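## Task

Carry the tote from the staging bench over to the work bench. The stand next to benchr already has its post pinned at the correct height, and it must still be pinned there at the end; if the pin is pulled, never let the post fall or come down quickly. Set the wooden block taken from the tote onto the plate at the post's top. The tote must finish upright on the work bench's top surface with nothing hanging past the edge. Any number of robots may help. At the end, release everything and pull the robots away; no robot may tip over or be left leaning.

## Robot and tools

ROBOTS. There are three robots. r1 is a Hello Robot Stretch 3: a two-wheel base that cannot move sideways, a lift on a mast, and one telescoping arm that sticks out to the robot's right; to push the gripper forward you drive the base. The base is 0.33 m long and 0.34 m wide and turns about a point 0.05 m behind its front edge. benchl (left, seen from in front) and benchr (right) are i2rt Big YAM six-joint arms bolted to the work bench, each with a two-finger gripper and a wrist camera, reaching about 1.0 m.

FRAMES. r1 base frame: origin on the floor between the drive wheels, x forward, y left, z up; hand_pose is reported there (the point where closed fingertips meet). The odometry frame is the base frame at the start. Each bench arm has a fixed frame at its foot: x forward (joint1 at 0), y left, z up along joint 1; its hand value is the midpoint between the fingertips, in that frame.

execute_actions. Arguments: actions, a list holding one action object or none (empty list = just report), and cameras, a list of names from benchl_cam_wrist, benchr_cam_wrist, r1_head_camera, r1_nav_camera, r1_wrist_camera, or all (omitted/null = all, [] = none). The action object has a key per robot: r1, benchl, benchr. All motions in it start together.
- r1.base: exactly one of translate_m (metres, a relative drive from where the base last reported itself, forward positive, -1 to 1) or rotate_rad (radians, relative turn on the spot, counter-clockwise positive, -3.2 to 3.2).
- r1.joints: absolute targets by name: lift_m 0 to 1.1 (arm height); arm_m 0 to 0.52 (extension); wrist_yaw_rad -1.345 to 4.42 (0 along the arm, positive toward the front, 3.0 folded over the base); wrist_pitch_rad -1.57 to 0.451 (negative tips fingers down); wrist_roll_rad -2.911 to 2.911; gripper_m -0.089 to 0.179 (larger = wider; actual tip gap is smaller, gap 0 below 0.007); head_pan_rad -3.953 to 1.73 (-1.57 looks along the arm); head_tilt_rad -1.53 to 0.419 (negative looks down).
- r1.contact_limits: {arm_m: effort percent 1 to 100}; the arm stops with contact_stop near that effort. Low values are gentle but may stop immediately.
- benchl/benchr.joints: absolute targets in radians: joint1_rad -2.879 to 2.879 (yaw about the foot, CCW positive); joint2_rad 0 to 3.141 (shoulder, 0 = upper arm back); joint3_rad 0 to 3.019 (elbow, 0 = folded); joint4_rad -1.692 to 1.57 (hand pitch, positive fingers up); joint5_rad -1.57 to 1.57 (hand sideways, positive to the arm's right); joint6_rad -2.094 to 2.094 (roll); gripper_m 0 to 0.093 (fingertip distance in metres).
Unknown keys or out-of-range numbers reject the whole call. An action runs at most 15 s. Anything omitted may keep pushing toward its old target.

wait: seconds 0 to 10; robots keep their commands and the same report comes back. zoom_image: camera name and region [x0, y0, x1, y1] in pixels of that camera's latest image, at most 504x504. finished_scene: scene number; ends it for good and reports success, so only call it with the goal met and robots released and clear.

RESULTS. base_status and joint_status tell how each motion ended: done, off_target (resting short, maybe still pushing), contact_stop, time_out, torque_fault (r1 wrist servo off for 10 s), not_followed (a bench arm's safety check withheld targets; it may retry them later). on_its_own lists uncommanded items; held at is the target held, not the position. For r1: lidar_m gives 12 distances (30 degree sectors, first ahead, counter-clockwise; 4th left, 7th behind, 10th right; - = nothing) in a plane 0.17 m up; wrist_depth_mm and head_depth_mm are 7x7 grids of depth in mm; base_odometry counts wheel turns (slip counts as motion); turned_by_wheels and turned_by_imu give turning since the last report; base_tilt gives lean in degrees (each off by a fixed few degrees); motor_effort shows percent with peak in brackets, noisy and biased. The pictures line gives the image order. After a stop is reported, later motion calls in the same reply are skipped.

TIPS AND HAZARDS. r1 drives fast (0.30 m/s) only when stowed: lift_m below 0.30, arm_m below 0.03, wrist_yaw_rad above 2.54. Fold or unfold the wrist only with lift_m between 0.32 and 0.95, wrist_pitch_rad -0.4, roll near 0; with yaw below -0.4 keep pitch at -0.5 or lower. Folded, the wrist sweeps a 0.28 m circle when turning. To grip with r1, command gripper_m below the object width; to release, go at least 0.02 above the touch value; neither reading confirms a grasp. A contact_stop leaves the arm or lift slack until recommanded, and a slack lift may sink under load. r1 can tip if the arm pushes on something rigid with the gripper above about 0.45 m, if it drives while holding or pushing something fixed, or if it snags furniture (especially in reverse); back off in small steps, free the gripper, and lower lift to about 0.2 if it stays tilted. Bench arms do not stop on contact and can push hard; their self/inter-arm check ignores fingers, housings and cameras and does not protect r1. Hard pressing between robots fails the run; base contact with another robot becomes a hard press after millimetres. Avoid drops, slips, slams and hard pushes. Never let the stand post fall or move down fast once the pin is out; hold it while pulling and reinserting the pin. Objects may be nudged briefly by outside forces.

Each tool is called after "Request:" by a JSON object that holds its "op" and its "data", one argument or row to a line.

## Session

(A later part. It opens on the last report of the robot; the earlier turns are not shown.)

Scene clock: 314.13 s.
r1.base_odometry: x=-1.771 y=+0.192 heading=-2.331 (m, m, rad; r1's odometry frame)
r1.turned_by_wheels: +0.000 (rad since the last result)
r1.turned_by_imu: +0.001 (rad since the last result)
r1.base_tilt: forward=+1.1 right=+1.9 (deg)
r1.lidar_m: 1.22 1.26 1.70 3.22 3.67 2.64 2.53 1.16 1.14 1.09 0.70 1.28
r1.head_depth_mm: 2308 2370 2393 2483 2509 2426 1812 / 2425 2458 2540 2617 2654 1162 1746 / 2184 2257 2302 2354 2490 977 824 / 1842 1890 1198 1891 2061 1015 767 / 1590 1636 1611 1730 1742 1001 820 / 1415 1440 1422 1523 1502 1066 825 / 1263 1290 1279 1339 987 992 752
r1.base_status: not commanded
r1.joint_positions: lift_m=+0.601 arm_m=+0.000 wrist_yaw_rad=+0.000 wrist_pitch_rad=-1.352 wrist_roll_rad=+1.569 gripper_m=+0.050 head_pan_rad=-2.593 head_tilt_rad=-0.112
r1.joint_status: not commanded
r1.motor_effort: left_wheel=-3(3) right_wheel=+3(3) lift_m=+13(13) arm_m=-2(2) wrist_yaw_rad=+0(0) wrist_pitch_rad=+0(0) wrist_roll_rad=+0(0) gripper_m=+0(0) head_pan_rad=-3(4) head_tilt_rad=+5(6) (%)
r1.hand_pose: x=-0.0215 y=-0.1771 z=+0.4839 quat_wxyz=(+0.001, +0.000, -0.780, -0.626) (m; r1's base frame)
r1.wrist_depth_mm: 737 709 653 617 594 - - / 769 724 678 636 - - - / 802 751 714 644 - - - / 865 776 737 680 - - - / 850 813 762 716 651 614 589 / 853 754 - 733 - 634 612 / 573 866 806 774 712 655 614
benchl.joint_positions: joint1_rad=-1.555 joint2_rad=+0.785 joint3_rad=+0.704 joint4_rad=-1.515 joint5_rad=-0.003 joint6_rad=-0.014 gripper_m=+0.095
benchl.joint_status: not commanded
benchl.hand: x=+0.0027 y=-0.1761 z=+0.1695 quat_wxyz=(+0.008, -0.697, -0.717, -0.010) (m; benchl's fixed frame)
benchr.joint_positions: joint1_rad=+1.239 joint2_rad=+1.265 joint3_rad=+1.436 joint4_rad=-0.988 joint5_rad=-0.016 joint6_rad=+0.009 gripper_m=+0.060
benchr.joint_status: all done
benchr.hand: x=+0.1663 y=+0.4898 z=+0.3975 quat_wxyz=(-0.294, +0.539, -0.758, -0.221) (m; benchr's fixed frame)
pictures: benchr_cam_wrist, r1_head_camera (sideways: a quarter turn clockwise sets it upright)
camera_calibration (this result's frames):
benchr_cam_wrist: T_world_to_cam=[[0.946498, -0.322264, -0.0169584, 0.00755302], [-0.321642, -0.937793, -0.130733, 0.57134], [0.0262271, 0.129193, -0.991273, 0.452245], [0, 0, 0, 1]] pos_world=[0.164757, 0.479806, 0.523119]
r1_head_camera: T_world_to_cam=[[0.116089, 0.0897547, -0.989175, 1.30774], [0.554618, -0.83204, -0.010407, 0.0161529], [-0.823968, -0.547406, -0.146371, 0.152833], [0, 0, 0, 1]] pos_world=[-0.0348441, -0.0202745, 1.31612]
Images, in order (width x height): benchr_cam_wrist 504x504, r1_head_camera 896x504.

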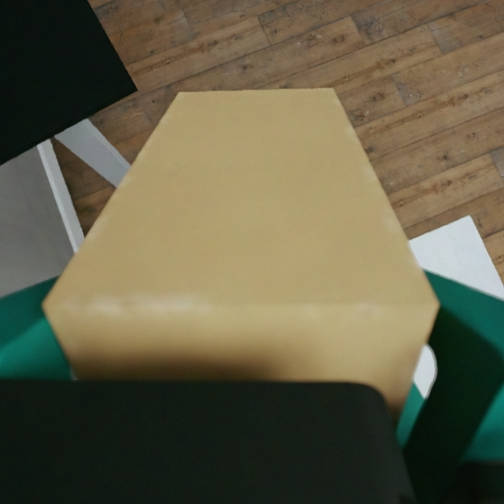

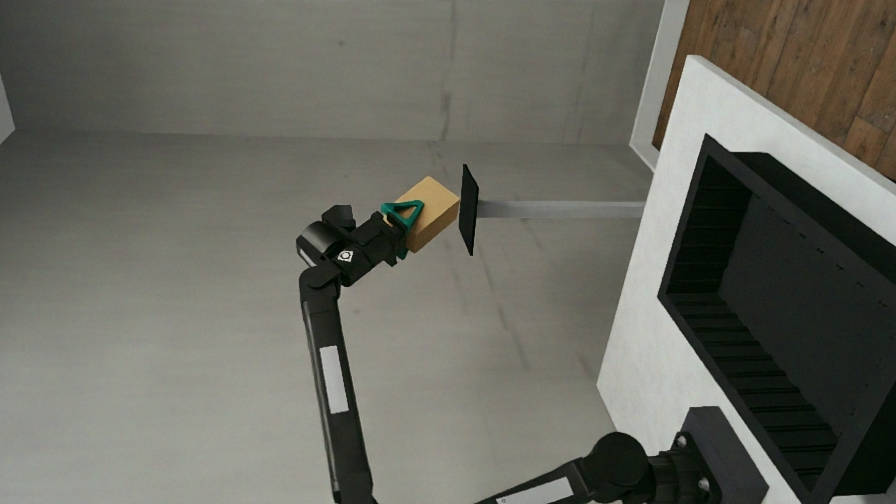

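Request:
{"op": "execute_actions", "data": {
  "actions": [
    {"benchr":{"joints":{"joint4_rad":0.0,"joint3_rad":1.3}}}
  ],
  "cameras": []
}}

Request:
{"op": "execute_actions", "data": {
  "actions": [
    {"benchr":{"joints":{"joint1_rad":1.53,"joint2_rad":1.58,"joint3_rad":1.25,"joint4_rad":0.40}}}
  ],
  "cameras": ["benchr_cam_wrist","r1_head_camera"]
}}

Scene clock: 336.60 s.
r1.base_odometry: x=-1.771 y=+0.192 heading=-2.331 (m, m, rad; r1's odometry frame)
r1.turned_by_wheels: +0.000 (rad since the last result)
r1.turned_by_imu: +0.001 (rad since the last result)
r1.base_tilt: forward=+1.1 right=+1.9 (deg)
r1.lidar_m: 1.22 1.26 1.69 3.21 3.69 2.64 2.53 1.16 1.14 1.09 0.70 1.28
r1.head_depth_mm: 2283 2376 2415 2446 2556 2449 1813 / 2423 2505 2541 2608 2690 1158 1750 / 2146 2221 2138 2367 2482 976 824 / 1847 1888 1828 1998 2055 1011 770 / 1597 1630 1622 1718 1743 1005 826 / 1407 1438 1431 1501 1481 1071 821 / 1268 1287 1248 1343 992 996 754
r1.base_status: not commanded
r1.joint_positions: lift_m=+0.601 arm_m=+0.000 wrist_yaw_rad=+0.000 wrist_pitch_rad=-1.352 wrist_roll_rad=+1.569 gripper_m=+0.050 head_pan_rad=-2.593 head_tilt_rad=-0.112
r1.joint_status: not commanded
r1.motor_effort: left_wheel=-2(3) right_wheel=+3(3) lift_m=+13(13) arm_m=-2(2) wrist_yaw_rad=+0(0) wrist_pitch_rad=+0(0) wrist_roll_rad=+0(0) gripper_m=+1(0) head_pan_rad=-2(3) head_tilt_rad=+6(6) (%)
r1.hand_pose: x=-0.0215 y=-0.1771 z=+0.4839 quat_wxyz=(+0.001, +0.000, -0.780, -0.626) (m; r1's base frame)
r1.wrist_depth_mm: 745 697 654 621 598 - - / 776 720 686 643 - - - / 784 737 684 657 - - - / 845 775 742 683 - - - / 849 800 773 691 641 630 578 / 838 736 - 714 - 648 615 / 590 894 810 744 731 656 620
benchl.joint_positions: joint1_rad=-1.555 joint2_rad=+0.785 joint3_rad=+0.704 joint4_rad=-1.515 joint5_rad=-0.003 joint6_rad=-0.014 gripper_m=+0.095
benchl.joint_status: not commanded
benchl.hand: x=+0.0027 y=-0.1761 z=+0.1695 quat_wxyz=(+0.008, -0.697, -0.717, -0.010) (m; benchl's fixed frame)
benchr.joint_positions: joint1_rad=+1.239 joint2_rad=+1.262 joint3_rad=+1.278 joint4_rad=-0.041 joint5_rad=-0.016 joint6_rad=+0.009 gripper_m=+0.060
benchr.joint_status: all done
benchr.hand: x=+0.1930 y=+0.5673 z=+0.5117 quat_wxyz=(-0.563, +0.418, -0.582, -0.413) (m; benchr's fixed frame)
pictures: none
No camera images: the call's "cameras" was empty. Leave "cameras" out to get every camera's image.

Scene clock: 338.00 s.
r1.base_odometry: x=-1.771 y=+0.192 heading=-2.331 (m, m, rad; r1's odometry frame)
r1.turned_by_wheels: +0.000 (rad since the last result)
r1.turned_by_imu: +0.000 (rad since the last result)
r1.base_tilt: forward=+1.0 right=+1.9 (deg)
r1.lidar_m: 1.22 1.26 1.69 3.22 3.67 2.65 2.53 1.16 1.14 1.09 0.70 1.28
r1.head_depth_mm: 2283 2354 2381 2503 2512 2414 1793 / 2415 2502 2552 2641 2694 1162 1729 / 2172 2230 2343 2365 2495 978 828 / 1819 1878 1935 1891 2059 1020 769 / 1576 1634 1695 1677 1748 998 821 / 1405 1434 1443 1495 1497 1069 820 / 1260 1283 1286 987 1003 991 750
r1.base_status: not commanded
r1.joint_positions: lift_m=+0.601 arm_m=+0.000 wrist_yaw_rad=+0.000 wrist_pitch_rad=-1.352 wrist_roll_rad=+1.569 gripper_m=+0.050 head_pan_rad=-2.593 head_tilt_rad=-0.112
r1.joint_status: not commanded
r1.motor_effort: left_wheel=-4(3) right_wheel=+3(3) lift_m=+13(13) arm_m=-2(2) wrist_yaw_rad=+0(0) wrist_pitch_rad=+0(0) wrist_roll_rad=+0(0) gripper_m=+1(0) head_pan_rad=-3(3) head_tilt_rad=+6(6) (%)
r1.hand_pose: x=-0.0215 y=-0.1771 z=+0.4839 quat_wxyz=(+0.001, +0.000, -0.780, -0.626) (m; r1's base frame)
r1.wrist_depth_mm: 748 704 653 621 600 - - / 772 719 676 633 - - - / 813 749 702 669 - - - / 826 761 723 674 - - - / 835 810 765 710 654 620 597 / 839 745 - 718 - 642 605 / 581 877 810 753 721 648 615
benchl.joint_positions: joint1_rad=-1.555 joint2_rad=+0.785 joint3_rad=+0.704 joint4_rad=-1.515 joint5_rad=-0.003 joint6_rad=-0.014 gripper_m=+0.095
benchl.joint_status: not commanded
benchl.hand: x=+0.0027 y=-0.1761 z=+0.1695 quat_wxyz=(+0.008, -0.697, -0.717, -0.010) (m; benchl's fixed frame)
benchr.joint_positions: joint1_rad=+1.542 joint2_rad=+1.602 joint3_rad=+1.221 joint4_rad=+0.361 joint5_rad=-0.020 joint6_rad=+0.009 gripper_m=+0.060
benchr.joint_status: all done
benchr.hand: x=+0.0171 y=+0.7019 z=+0.3599 quat_wxyz=(-0.495, +0.500, -0.510, -0.495) (m; benchr's fixed frame)
pictures: benchr_cam_wrist, r1_head_camera (sideways: a quarter turn clockwise sets it upright)
camera_calibration (this result's frames):
benchr_cam_wrist: T_world_to_cam=[[0.999906, -0.0100263, -0.00933331, -0.00627792], [-0.0134776, -0.59836, -0.801114, 0.715072], [0.00244751, 0.801165, -0.598439, -0.221142], [0, 0, 0, 1]] pos_world=[0.0164561, 0.604978, 0.440456]
r1_head_camera: T_world_to_cam=[[0.116087, 0.0897531, -0.989175, 1.30774], [0.554616, -0.832041, -0.0104071, 0.016153], [-0.823969, -0.547404, -0.146368, 0.152829], [0, 0, 0, 1]] pos_world=[-0.0348441, -0.0202744, 1.31612]
Images, in order (width x height): benchr_cam_wrist 504x504, r1_head_camera 896x504.

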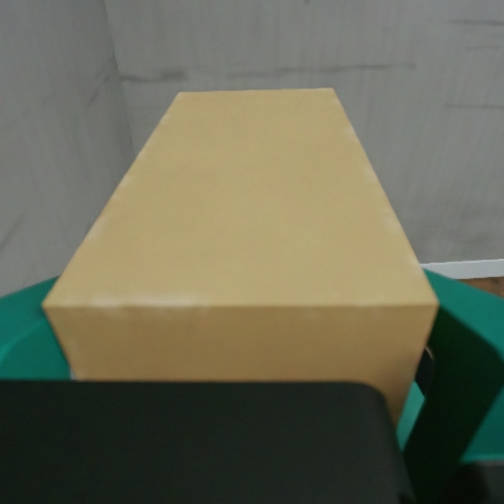

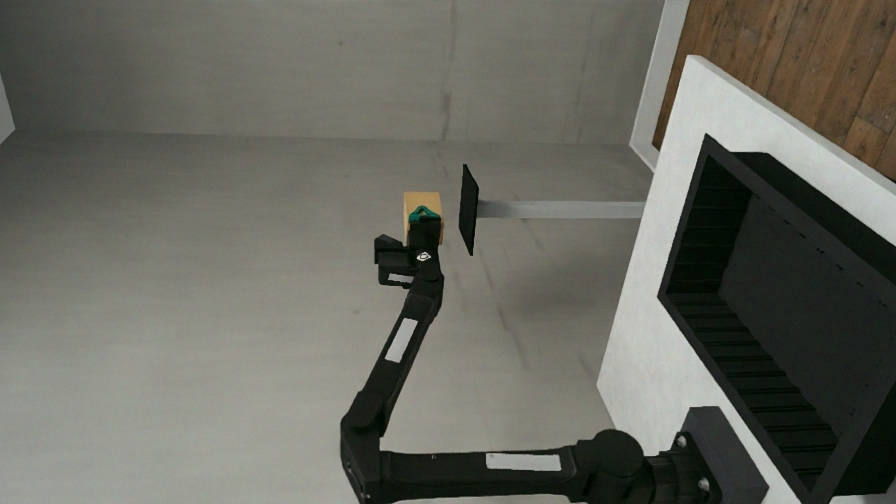

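Request:
{"op": "execute_actions", "data": {
  "actions": [
    {"benchr":{"joints":{"joint1_rad":1.50,"joint2_rad":1.67,"joint4_rad":0.49}}}
  ],
  "cameras": ["r1_head_camera"]
}}

Request:
{"op": "zoom_image", "data": {
  "camera": "r1_head_camera",
  "region": [380,140,540,290]
}}

Scene clock: 347.10 s.
r1.base_odometry: x=-1.771 y=+0.192 heading=-2.331 (m, m, rad; r1's odometry frame)
r1.turned_by_wheels: +0.000 (rad since the last result)
r1.turned_by_imu: +0.001 (rad since the last result)
r1.base_tilt: forward=+1.1 right=+1.9 (deg)
r1.lidar_m: 1.22 1.26 1.69 3.23 3.68 2.64 2.53 1.16 1.14 1.09 0.70 1.28
r1.head_depth_mm: 2297 2339 2424 2497 2543 2431 1814 / 2406 2476 2569 2636 2745 1163 1755 / 2144 2267 2309 2316 2452 980 824 / 1830 1883 1936 1869 2059 1021 770 / 1591 1624 1685 1677 1727 998 820 / 1407 1438 1446 1471 1503 1068 822 / 1265 1299 1289 998 1010 994 753
r1.base_status: not commanded
r1.joint_positions: lift_m=+0.601 arm_m=+0.000 wrist_yaw_rad=+0.000 wrist_pitch_rad=-1.352 wrist_roll_rad=+1.569 gripper_m=+0.050 head_pan_rad=-2.593 head_tilt_rad=-0.112
r1.joint_status: not commanded
r1.motor_effort: left_wheel=-2(3) right_wheel=+3(3) lift_m=+13(13) arm_m=-2(2) wrist_yaw_rad=-1(1) wrist_pitch_rad=+0(0) wrist_roll_rad=+0(0) gripper_m=-1(0) head_pan_rad=-4(3) head_tilt_rad=+6(6) (%)
r1.hand_pose: x=-0.0215 y=-0.1771 z=+0.4839 quat_wxyz=(+0.001, +0.000, -0.780, -0.626) (m; r1's base frame)
r1.wrist_depth_mm: 742 703 655 615 591 - - / 775 710 686 650 - - - / 792 760 711 654 - - - / 855 790 725 679 - - - / 852 801 756 710 664 624 605 / 870 768 - 710 - 642 609 / 588 860 812 744 703 658 624
benchl.joint_positions: joint1_rad=-1.555 joint2_rad=+0.785 joint3_rad=+0.704 joint4_rad=-1.515 joint5_rad=-0.003 joint6_rad=-0.014 gripper_m=+0.095
benchl.joint_status: not commanded
benchl.hand: x=+0.0027 y=-0.1761 z=+0.1695 quat_wxyz=(+0.008, -0.697, -0.717, -0.010) (m; benchl's fixed frame)
benchr.joint_positions: joint1_rad=+1.507 joint2_rad=+1.672 joint3_rad=+1.221 joint4_rad=+0.451 joint5_rad=-0.020 joint6_rad=+0.009 gripper_m=+0.060
benchr.joint_status: all done
benchr.hand: x=+0.0430 y=+0.7161 z=+0.3338 quat_wxyz=(-0.509, +0.487, -0.513, -0.491) (m; benchr's fixed frame)
pictures: r1_head_camera (sideways: a quarter turn clockwise sets it upright)
camera_calibration (this result's frames):
r1_head_camera: T_world_to_cam=[[0.116086, 0.089752, -0.989176, 1.30774], [0.554615, -0.832042, -0.0104072, 0.0161531], [-0.82397, -0.547403, -0.146366, 0.152827], [0, 0, 0, 1]] pos_world=[-0.0348441, -0.0202743, 1.31612]
Images, in order (width x height): r1_head_camera 896x504.

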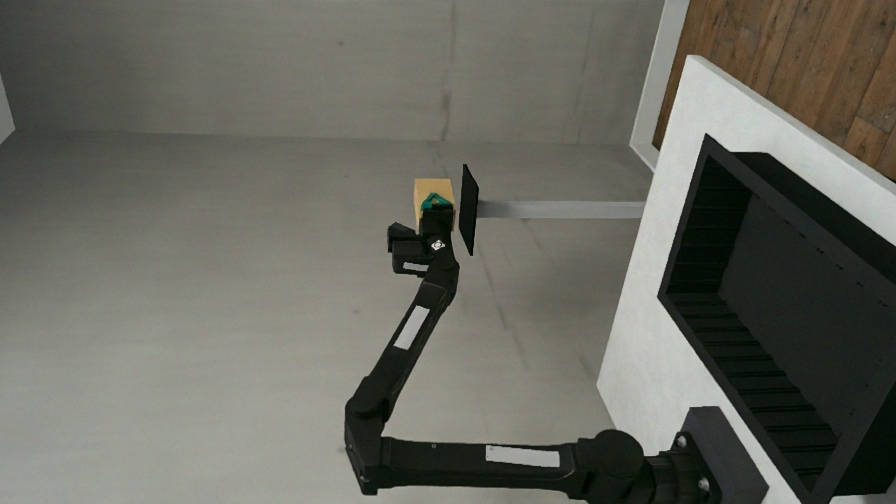

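Region (380, 140, 540, 290) of r1_head_camera's 896x504 image, scaled by 3.150, with more detail than that image has; it fills the top 472 rows of this view, and the rest is white.

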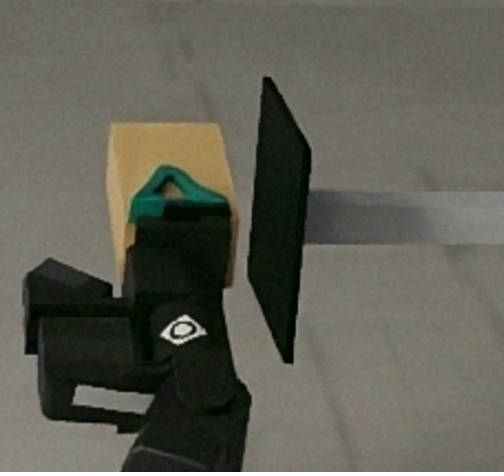

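Well centred. Lower ~3 cm via j3.

Request:
{"op": "execute_actions", "data": {
  "actions": [
    {"benchr":{"joints":{"joint2_rad":1.70,"joint3_rad":1.17,"joint4_rad":0.56}}}
  ],
  "cameras": ["r1_head_camera"]
}}

Request:
{"op": "zoom_image", "data": {
  "camera": "r1_head_camera",
  "region": [380,140,540,290]
}}

Scene clock: 353.80 s.
r1.base_odometry: x=-1.771 y=+0.192 heading=-2.331 (m, m, rad; r1's odometry frame)
r1.turned_by_wheels: +0.000 (rad since the last result)
r1.turned_by_imu: +0.001 (rad since the last result)
r1.base_tilt: forward=+1.0 right=+1.9 (deg)
r1.lidar_m: 1.22 1.26 1.69 3.21 3.65 2.65 2.53 1.16 1.14 1.09 0.70 1.28
r1.head_depth_mm: 2274 2335 2418 2455 2579 2392 1807 / 2396 2466 2559 2635 2701 1157 1743 / 2150 2238 2299 2375 2489 969 825 / 1823 1907 1931 1884 2063 1018 771 / 1601 1632 1679 1657 1749 1007 821 / 1414 1430 1466 1466 1484 1057 822 / 1266 1285 1284 1009 1007 993 750
r1.base_status: not commanded
r1.joint_positions: lift_m=+0.601 arm_m=+0.000 wrist_yaw_rad=+0.000 wrist_pitch_rad=-1.352 wrist_roll_rad=+1.569 gripper_m=+0.050 head_pan_rad=-2.593 head_tilt_rad=-0.112
r1.joint_status: not commanded
r1.motor_effort: left_wheel=-3(3) right_wheel=+3(3) lift_m=+14(13) arm_m=-2(2) wrist_yaw_rad=+0(0) wrist_pitch_rad=+1(0) wrist_roll_rad=+0(0) gripper_m=-1(0) head_pan_rad=-2(3) head_tilt_rad=+6(6) (%)
r1.hand_pose: x=-0.0215 y=-0.1771 z=+0.4839 quat_wxyz=(+0.001, +0.000, -0.780, -0.626) (m; r1's base frame)
r1.wrist_depth_mm: 754 694 670 627 588 - - / 759 732 673 639 - - - / 794 759 715 661 - - - / 846 775 711 683 - - - / 845 795 758 709 650 619 592 / 873 760 - 713 - 648 619 / 580 867 822 755 697 661 639
benchl.joint_positions: joint1_rad=-1.555 joint2_rad=+0.785 joint3_rad=+0.704 joint4_rad=-1.515 joint5_rad=-0.003 joint6_rad=-0.014 gripper_m=+0.095
benchl.joint_status: not commanded
benchl.hand: x=+0.0027 y=-0.1761 z=+0.1695 quat_wxyz=(+0.008, -0.697, -0.717, -0.010) (m; benchl's fixed frame)
benchr.joint_positions: joint1_rad=+1.507 joint2_rad=+1.694 joint3_rad=+1.162 joint4_rad=+0.520 joint5_rad=-0.020 joint6_rad=+0.009 gripper_m=+0.060
benchr.joint_status: all done
benchr.hand: x=+0.0425 y=+0.7097 z=+0.3014 quat_wxyz=(-0.506, +0.489, -0.516, -0.488) (m; benchr's fixed frame)
pictures: r1_head_camera (sideways: a quarter turn clockwise sets it upright)
camera_calibration (this result's frames):
r1_head_camera: T_world_to_cam=[[0.116085, 0.0897514, -0.989176, 1.30774], [0.554614, -0.832042, -0.0104072, 0.0161532], [-0.82397, -0.547403, -0.146365, 0.152825], [0, 0, 0, 1]] pos_world=[-0.0348441, -0.0202743, 1.31612]
Images, in order (width x height): r1_head_camera 896x504.

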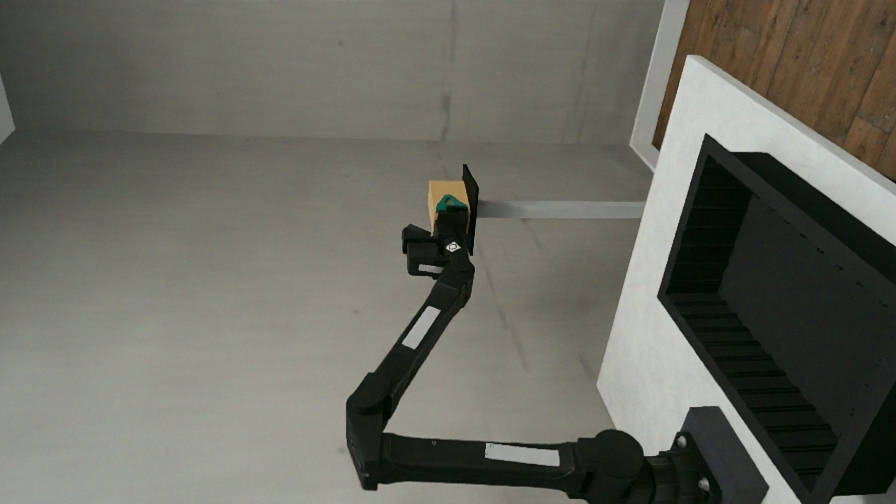

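Region (380, 140, 540, 290) of r1_head_camera's 896x504 image, scaled by 3.150, with more detail than that image has; it fills the top 472 rows of this view, and the rest is white.

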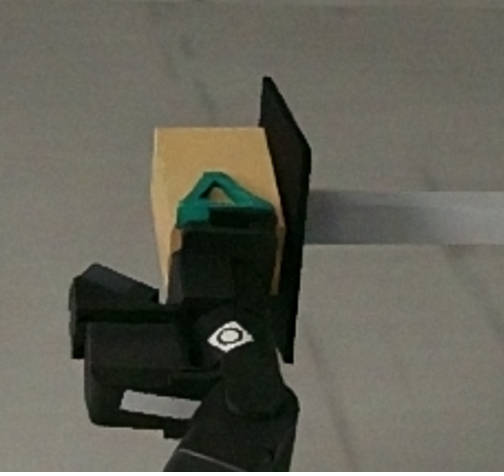

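Request:
{"op": "execute_actions", "data": {
  "actions": [
    {"benchr":{"joints":{"joint3_rad":1.15}}}
  ],
  "cameras": []
}}

Request:
{"op": "execute_actions", "data": {
  "actions": [
    {"benchr":{"joints":{"gripper_m":0.093}}}
  ],
  "cameras": []
}}

Request:
{"op": "execute_actions", "data": {
  "actions": [
    {"benchr":{"joints":{"joint2_rad":1.45,"joint3_rad":0.95,"joint4_rad":0.52}}}
  ],
  "cameras": ["benchr_cam_wrist"]
}}

Request:
{"op": "execute_actions", "data": {
  "actions": [
    {"benchr":{"joints":{"joint2_rad":1.0,"joint3_rad":0.7,"joint4_rad":0.2}},"r1":{"base":{"translate_m":0.15},"joints":{"head_tilt_rad":-0.3}}}
  ],
  "cameras": ["benchr_cam_wrist","r1_head_camera"]
}}

Scene clock: 363.20 s.
r1.base_odometry: x=-1.771 y=+0.192 heading=-2.331 (m, m, rad; r1's odometry frame)
r1.turned_by_wheels: +0.000 (rad since the last result)
r1.turned_by_imu: +0.001 (rad since the last result)
r1.base_tilt: forward=+1.1 right=+2.0 (deg)
r1.lidar_m: 1.22 1.26 1.69 3.22 3.67 2.65 2.53 1.17 1.14 1.09 0.70 1.28
r1.head_depth_mm: 2321 2360 2433 2482 2552 2401 1819 / 2415 2466 2569 2601 2677 1159 1739 / 2162 2224 2319 2392 2469 977 821 / 1834 1880 1939 1884 2090 1019 769 / 1594 1638 1677 1673 1740 1003 821 / 1414 1439 1452 1468 1490 1072 821 / 1265 1289 1278 1004 1009 998 754
r1.base_status: not commanded
r1.joint_positions: lift_m=+0.601 arm_m=+0.000 wrist_yaw_rad=+0.000 wrist_pitch_rad=-1.352 wrist_roll_rad=+1.569 gripper_m=+0.050 head_pan_rad=-2.593 head_tilt_rad=-0.112
r1.joint_status: not commanded
r1.motor_effort: left_wheel=-3(3) right_wheel=+3(3) lift_m=+13(13) arm_m=-2(2) wrist_yaw_rad=+0(0) wrist_pitch_rad=+1(0) wrist_roll_rad=+0(0) gripper_m=+0(0) head_pan_rad=-3(4) head_tilt_rad=+5(6) (%)
r1.hand_pose: x=-0.0215 y=-0.1771 z=+0.4839 quat_wxyz=(+0.001, +0.000, -0.780, -0.626) (m; r1's base frame)
r1.wrist_depth_mm: 742 699 660 624 594 - - / 782 717 671 640 - - - / 796 760 700 650 - - - / 827 787 725 680 - - - / 879 807 753 712 653 627 590 / 850 769 - 721 - 655 594 / 575 876 803 747 693 651 636
benchl.joint_positions: joint1_rad=-1.555 joint2_rad=+0.785 joint3_rad=+0.704 joint4_rad=-1.515 joint5_rad=-0.003 joint6_rad=-0.014 gripper_m=+0.095
benchl.joint_status: not commanded
benchl.hand: x=+0.0027 y=-0.1761 z=+0.1695 quat_wxyz=(+0.008, -0.697, -0.717, -0.010) (m; benchl's fixed frame)
benchr.joint_positions: joint1_rad=+1.507 joint2_rad=+1.694 joint3_rad=+1.156 joint4_rad=+0.530 joint5_rad=-0.020 joint6_rad=+0.009 gripper_m=+0.060
benchr.joint_status: all done
benchr.hand: x=+0.0425 y=+0.7085 z=+0.2999 quat_wxyz=(-0.506, +0.489, -0.515, -0.489) (m; benchr's fixed frame)
pictures: none
No camera images: the call's "cameras" was empty. Leave "cameras" out to get every camera's image.

Scene clock: 363.90 s.
r1.base_odometry: x=-1.771 y=+0.192 heading=-2.331 (m, m, rad; r1's odometry frame)
r1.turned_by_wheels: +0.000 (rad since the last result)
r1.turned_by_imu: +0.000 (rad since the last result)
r1.base_tilt: forward=+1.1 right=+1.9 (deg)
r1.lidar_m: 1.22 1.26 1.69 3.21 3.69 2.65 2.53 1.16 1.14 1.09 0.70 1.28
r1.head_depth_mm: 2297 2342 2420 2456 2523 2442 1799 / 2427 2473 2544 2627 2731 1164 1755 / 2141 2232 2317 2384 2481 976 827 / 1852 1884 1931 1871 2036 1021 772 / 1596 1623 1676 1658 1743 1003 822 / 1408 1445 1462 1468 1483 1068 822 / 1272 1292 1280 1003 1007 995 749
r1.base_status: not commanded
r1.joint_positions: lift_m=+0.601 arm_m=+0.000 wrist_yaw_rad=+0.000 wrist_pitch_rad=-1.352 wrist_roll_rad=+1.569 gripper_m=+0.050 head_pan_rad=-2.593 head_tilt_rad=-0.112
r1.joint_status: not commanded
r1.motor_effort: left_wheel=-3(3) right_wheel=+3(3) lift_m=+14(13) arm_m=-2(2) wrist_yaw_rad=+0(0) wrist_pitch_rad=+1(0) wrist_roll_rad=+0(0) gripper_m=+0(0) head_pan_rad=-3(3) head_tilt_rad=+6(6) (%)
r1.hand_pose: x=-0.0215 y=-0.1771 z=+0.4839 quat_wxyz=(+0.001, +0.000, -0.780, -0.626) (m; r1's base frame)
r1.wrist_depth_mm: 739 706 656 618 604 - - / 778 705 701 662 - - - / 795 735 700 655 - - - / 831 764 728 686 - - - / 859 810 742 719 646 617 584 / 846 759 - 725 - 650 616 / 584 868 820 751 719 675 639
benchl.joint_positions: joint1_rad=-1.555 joint2_rad=+0.785 joint3_rad=+0.704 joint4_rad=-1.515 joint5_rad=-0.003 joint6_rad=-0.014 gripper_m=+0.095
benchl.joint_status: not commanded
benchl.hand: x=+0.0027 y=-0.1761 z=+0.1695 quat_wxyz=(+0.008, -0.697, -0.717, -0.010) (m; benchl's fixed frame)
benchr.joint_positions: joint1_rad=+1.507 joint2_rad=+1.694 joint3_rad=+1.156 joint4_rad=+0.535 joint5_rad=-0.020 joint6_rad=+0.009 gripper_m=+0.093
benchr.joint_status: all done
benchr.hand: x=+0.0425 y=+0.7085 z=+0.3012 quat_wxyz=(-0.508, +0.487, -0.514, -0.490) (m; benchr's fixed frame)
pictures: none
No camera images: the call's "cameras" was empty. Leave "cameras" out to get every camera's image.

Scene clock: 364.97 s.
r1.base_odometry: x=-1.771 y=+0.192 heading=-2.331 (m, m, rad; r1's odometry frame)
r1.turned_by_wheels: +0.000 (rad since the last result)
r1.turned_by_imu: +0.000 (rad since the last result)
r1.base_tilt: forward=+1.0 right=+1.8 (deg)
r1.lidar_m: 1.22 1.26 1.69 3.23 3.68 2.65 2.53 1.16 1.14 1.09 0.70 1.27
r1.head_depth_mm: 2285 2359 2398 2461 2534 2400 1811 / 2432 2447 2584 2635 2687 1154 1741 / 2145 2220 2294 2400 2506 983 826 / 1851 1895 1944 1962 2084 1017 768 / 1579 1628 1676 1657 1755 1001 818 / 1408 1446 1474 1458 1486 1070 826 / 1265 1295 1266 1332 998 997 751
r1.base_status: not commanded
r1.joint_positions: lift_m=+0.601 arm_m=+0.000 wrist_yaw_rad=+0.000 wrist_pitch_rad=-1.352 wrist_roll_rad=+1.569 gripper_m=+0.050 head_pan_rad=-2.593 head_tilt_rad=-0.112
r1.joint_status: not commanded
r1.motor_effort: left_wheel=-3(3) right_wheel=+3(3) lift_m=+13(13) arm_m=-2(2) wrist_yaw_rad=+0(0) wrist_pitch_rad=+1(0) wrist_roll_rad=+0(0) gripper_m=+0(0) head_pan_rad=-2(4) head_tilt_rad=+5(6) (%)
r1.hand_pose: x=-0.0215 y=-0.1771 z=+0.4839 quat_wxyz=(+0.001, +0.000, -0.780, -0.626) (m; r1's base frame)
r1.wrist_depth_mm: 745 709 657 614 594 - - / 777 717 701 645 - - - / 792 744 698 670 - - - / 829 794 730 690 - - - / 858 822 762 700 649 634 594 / 847 779 - 724 - 655 598 / 587 866 820 751 704 650 639
benchl.joint_positions: joint1_rad=-1.555 joint2_rad=+0.785 joint3_rad=+0.704 joint4_rad=-1.515 joint5_rad=-0.003 joint6_rad=-0.014 gripper_m=+0.095
benchl.joint_status: not commanded
benchl.hand: x=+0.0027 y=-0.1761 z=+0.1695 quat_wxyz=(+0.008, -0.697, -0.717, -0.010) (m; benchl's fixed frame)
benchr.joint_positions: joint1_rad=+1.507 joint2_rad=+1.427 joint3_rad=+0.956 joint4_rad=+0.533 joint5_rad=-0.020 joint6_rad=+0.009 gripper_m=+0.093
benchr.joint_status: all done
benchr.hand: x=+0.0368 y=+0.6197 z=+0.3566 quat_wxyz=(-0.525, +0.471, -0.497, -0.506) (m; benchr's fixed frame)
pictures: benchr_cam_wrist
camera_calibration (this result's frames):
benchr_cam_wrist: T_world_to_cam=[[0.998966, -0.0447883, -0.00779598, -0.0057885], [-0.0303888, -0.530323, -0.847251, 0.638471], [0.0338125, 0.846612, -0.531136, -0.210585], [0, 0, 0, 1]] pos_world=[0.0323053, 0.51662, 0.429051]
Images, in order (width x height): benchr_cam_wrist 504x504.

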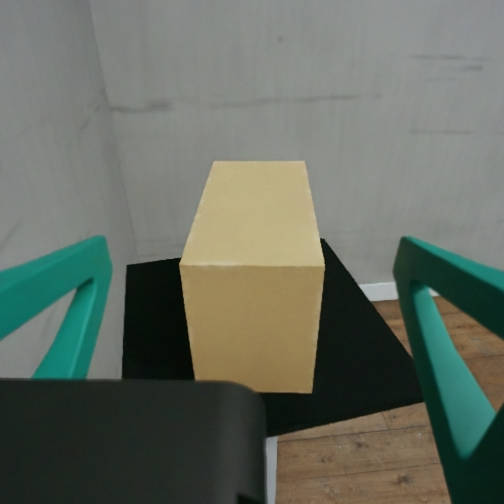

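Scene clock: 367.83 s.
r1.base_odometry: x=-1.874 y=+0.083 heading=-2.331 (m, m, rad; r1's odometry frame)
r1.turned_by_wheels: +0.000 (rad since the last result)
r1.turned_by_imu: +0.001 (rad since the last result)
r1.base_tilt: forward=+1.0 right=+2.0 (deg)
r1.lidar_m: 1.07 1.10 1.49 3.65 3.76 2.81 2.68 1.28 1.14 0.66 1.12 1.12
r1.head_depth_mm: 2340 2420 2592 2672 2368 1863 1483 / 2393 2543 2693 2838 1119 1853 1459 / 2043 2171 2195 2349 1109 923 1485 / 1741 1859 1910 2018 1114 809 1370 / 1526 1591 1631 1669 1020 842 675 / 1351 1415 1451 1162 1127 841 673 / 1221 1239 1036 1365 1125 843 674
r1.base_status: done
r1.joint_positions: lift_m=+0.601 arm_m=+0.000 wrist_yaw_rad=+0.000 wrist_pitch_rad=-1.352 wrist_roll_rad=+1.569 gripper_m=+0.050 head_pan_rad=-2.593 head_tilt_rad=-0.296
r1.joint_status: all done
r1.motor_effort: left_wheel=-3(3) right_wheel=+3(8) lift_m=+14(13) arm_m=-2(2) wrist_yaw_rad=+0(1) wrist_pitch_rad=+1(0) wrist_roll_rad=+0(0) gripper_m=-1(0) head_pan_rad=-3(3) head_tilt_rad=-2(19) (%)
r1.hand_pose: x=-0.0215 y=-0.1771 z=+0.4839 quat_wxyz=(+0.001, +0.000, -0.780, -0.626) (m; r1's base frame)
r1.wrist_depth_mm: 743 707 664 618 601 - - / 762 725 681 653 - - - / 783 742 724 659 - - - / 831 759 715 673 - - - / 582 781 713 697 659 626 588 / 866 822 - 726 - 643 614 / 924 874 799 762 699 655 622
benchl.joint_positions: joint1_rad=-1.555 joint2_rad=+0.785 joint3_rad=+0.704 joint4_rad=-1.515 joint5_rad=-0.003 joint6_rad=-0.014 gripper_m=+0.095
benchl.joint_status: not commanded
benchl.hand: x=+0.0027 y=-0.1761 z=+0.1695 quat_wxyz=(+0.008, -0.697, -0.717, -0.010) (m; benchl's fixed frame)
benchr.joint_positions: joint1_rad=+1.507 joint2_rad=+0.983 joint3_rad=+0.701 joint4_rad=+0.219 joint5_rad=-0.020 joint6_rad=+0.009 gripper_m=+0.093
benchr.joint_status: all done
benchr.hand: x=+0.0278 y=+0.4800 z=+0.3612 quat_wxyz=(-0.492, +0.501, -0.529, -0.476) (m; benchr's fixed frame)
pictures: benchr_cam_wrist, r1_head_camera (sideways: a quarter turn clockwise sets it upright)
camera_calibration (this result's frames):
benchr_cam_wrist: T_world_to_cam=[[0.998894, -0.0459088, -0.0101275, -0.00168712], [-0.0368834, -0.631697, -0.774337, 0.590485], [0.0291513, 0.773855, -0.632692, -0.0178445], [0, 0, 0, 1]] pos_world=[0.0239845, 0.386739, 0.445927]
r1_head_camera: T_world_to_cam=[[0.268325, 0.182756, -0.945834, 1.25015], [0.5555, -0.831511, -0.0030756, 0.00660118], [-0.787033, -0.524586, -0.324637, 0.384634], [0, 0, 0, 1]] pos_world=[-0.0363956, -0.0212112, 1.30732]
Images, in order (width x height): benchr_cam_wrist 504x504, r1_head_camera 896x504.

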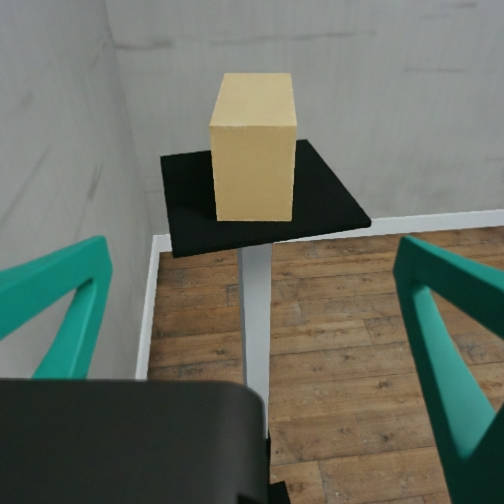

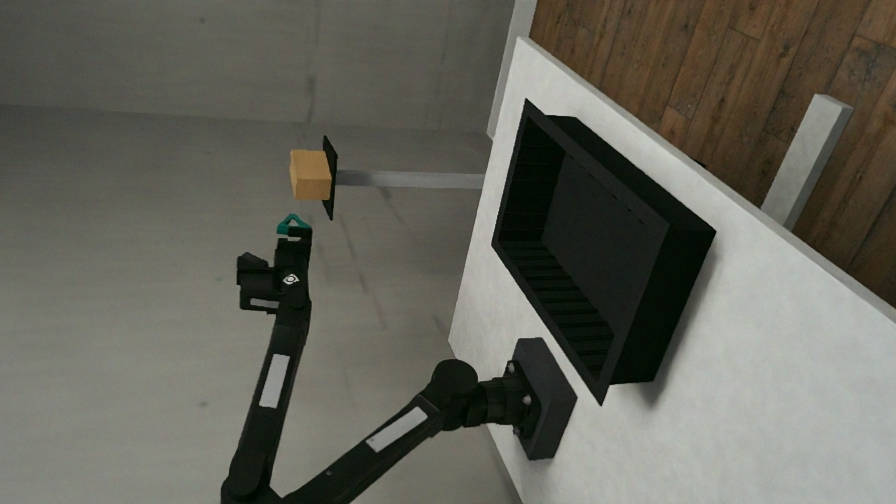

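Request:
{"op": "finished_scene", "data": {
  "scene": 2
}}

The scene is finished: the task was done.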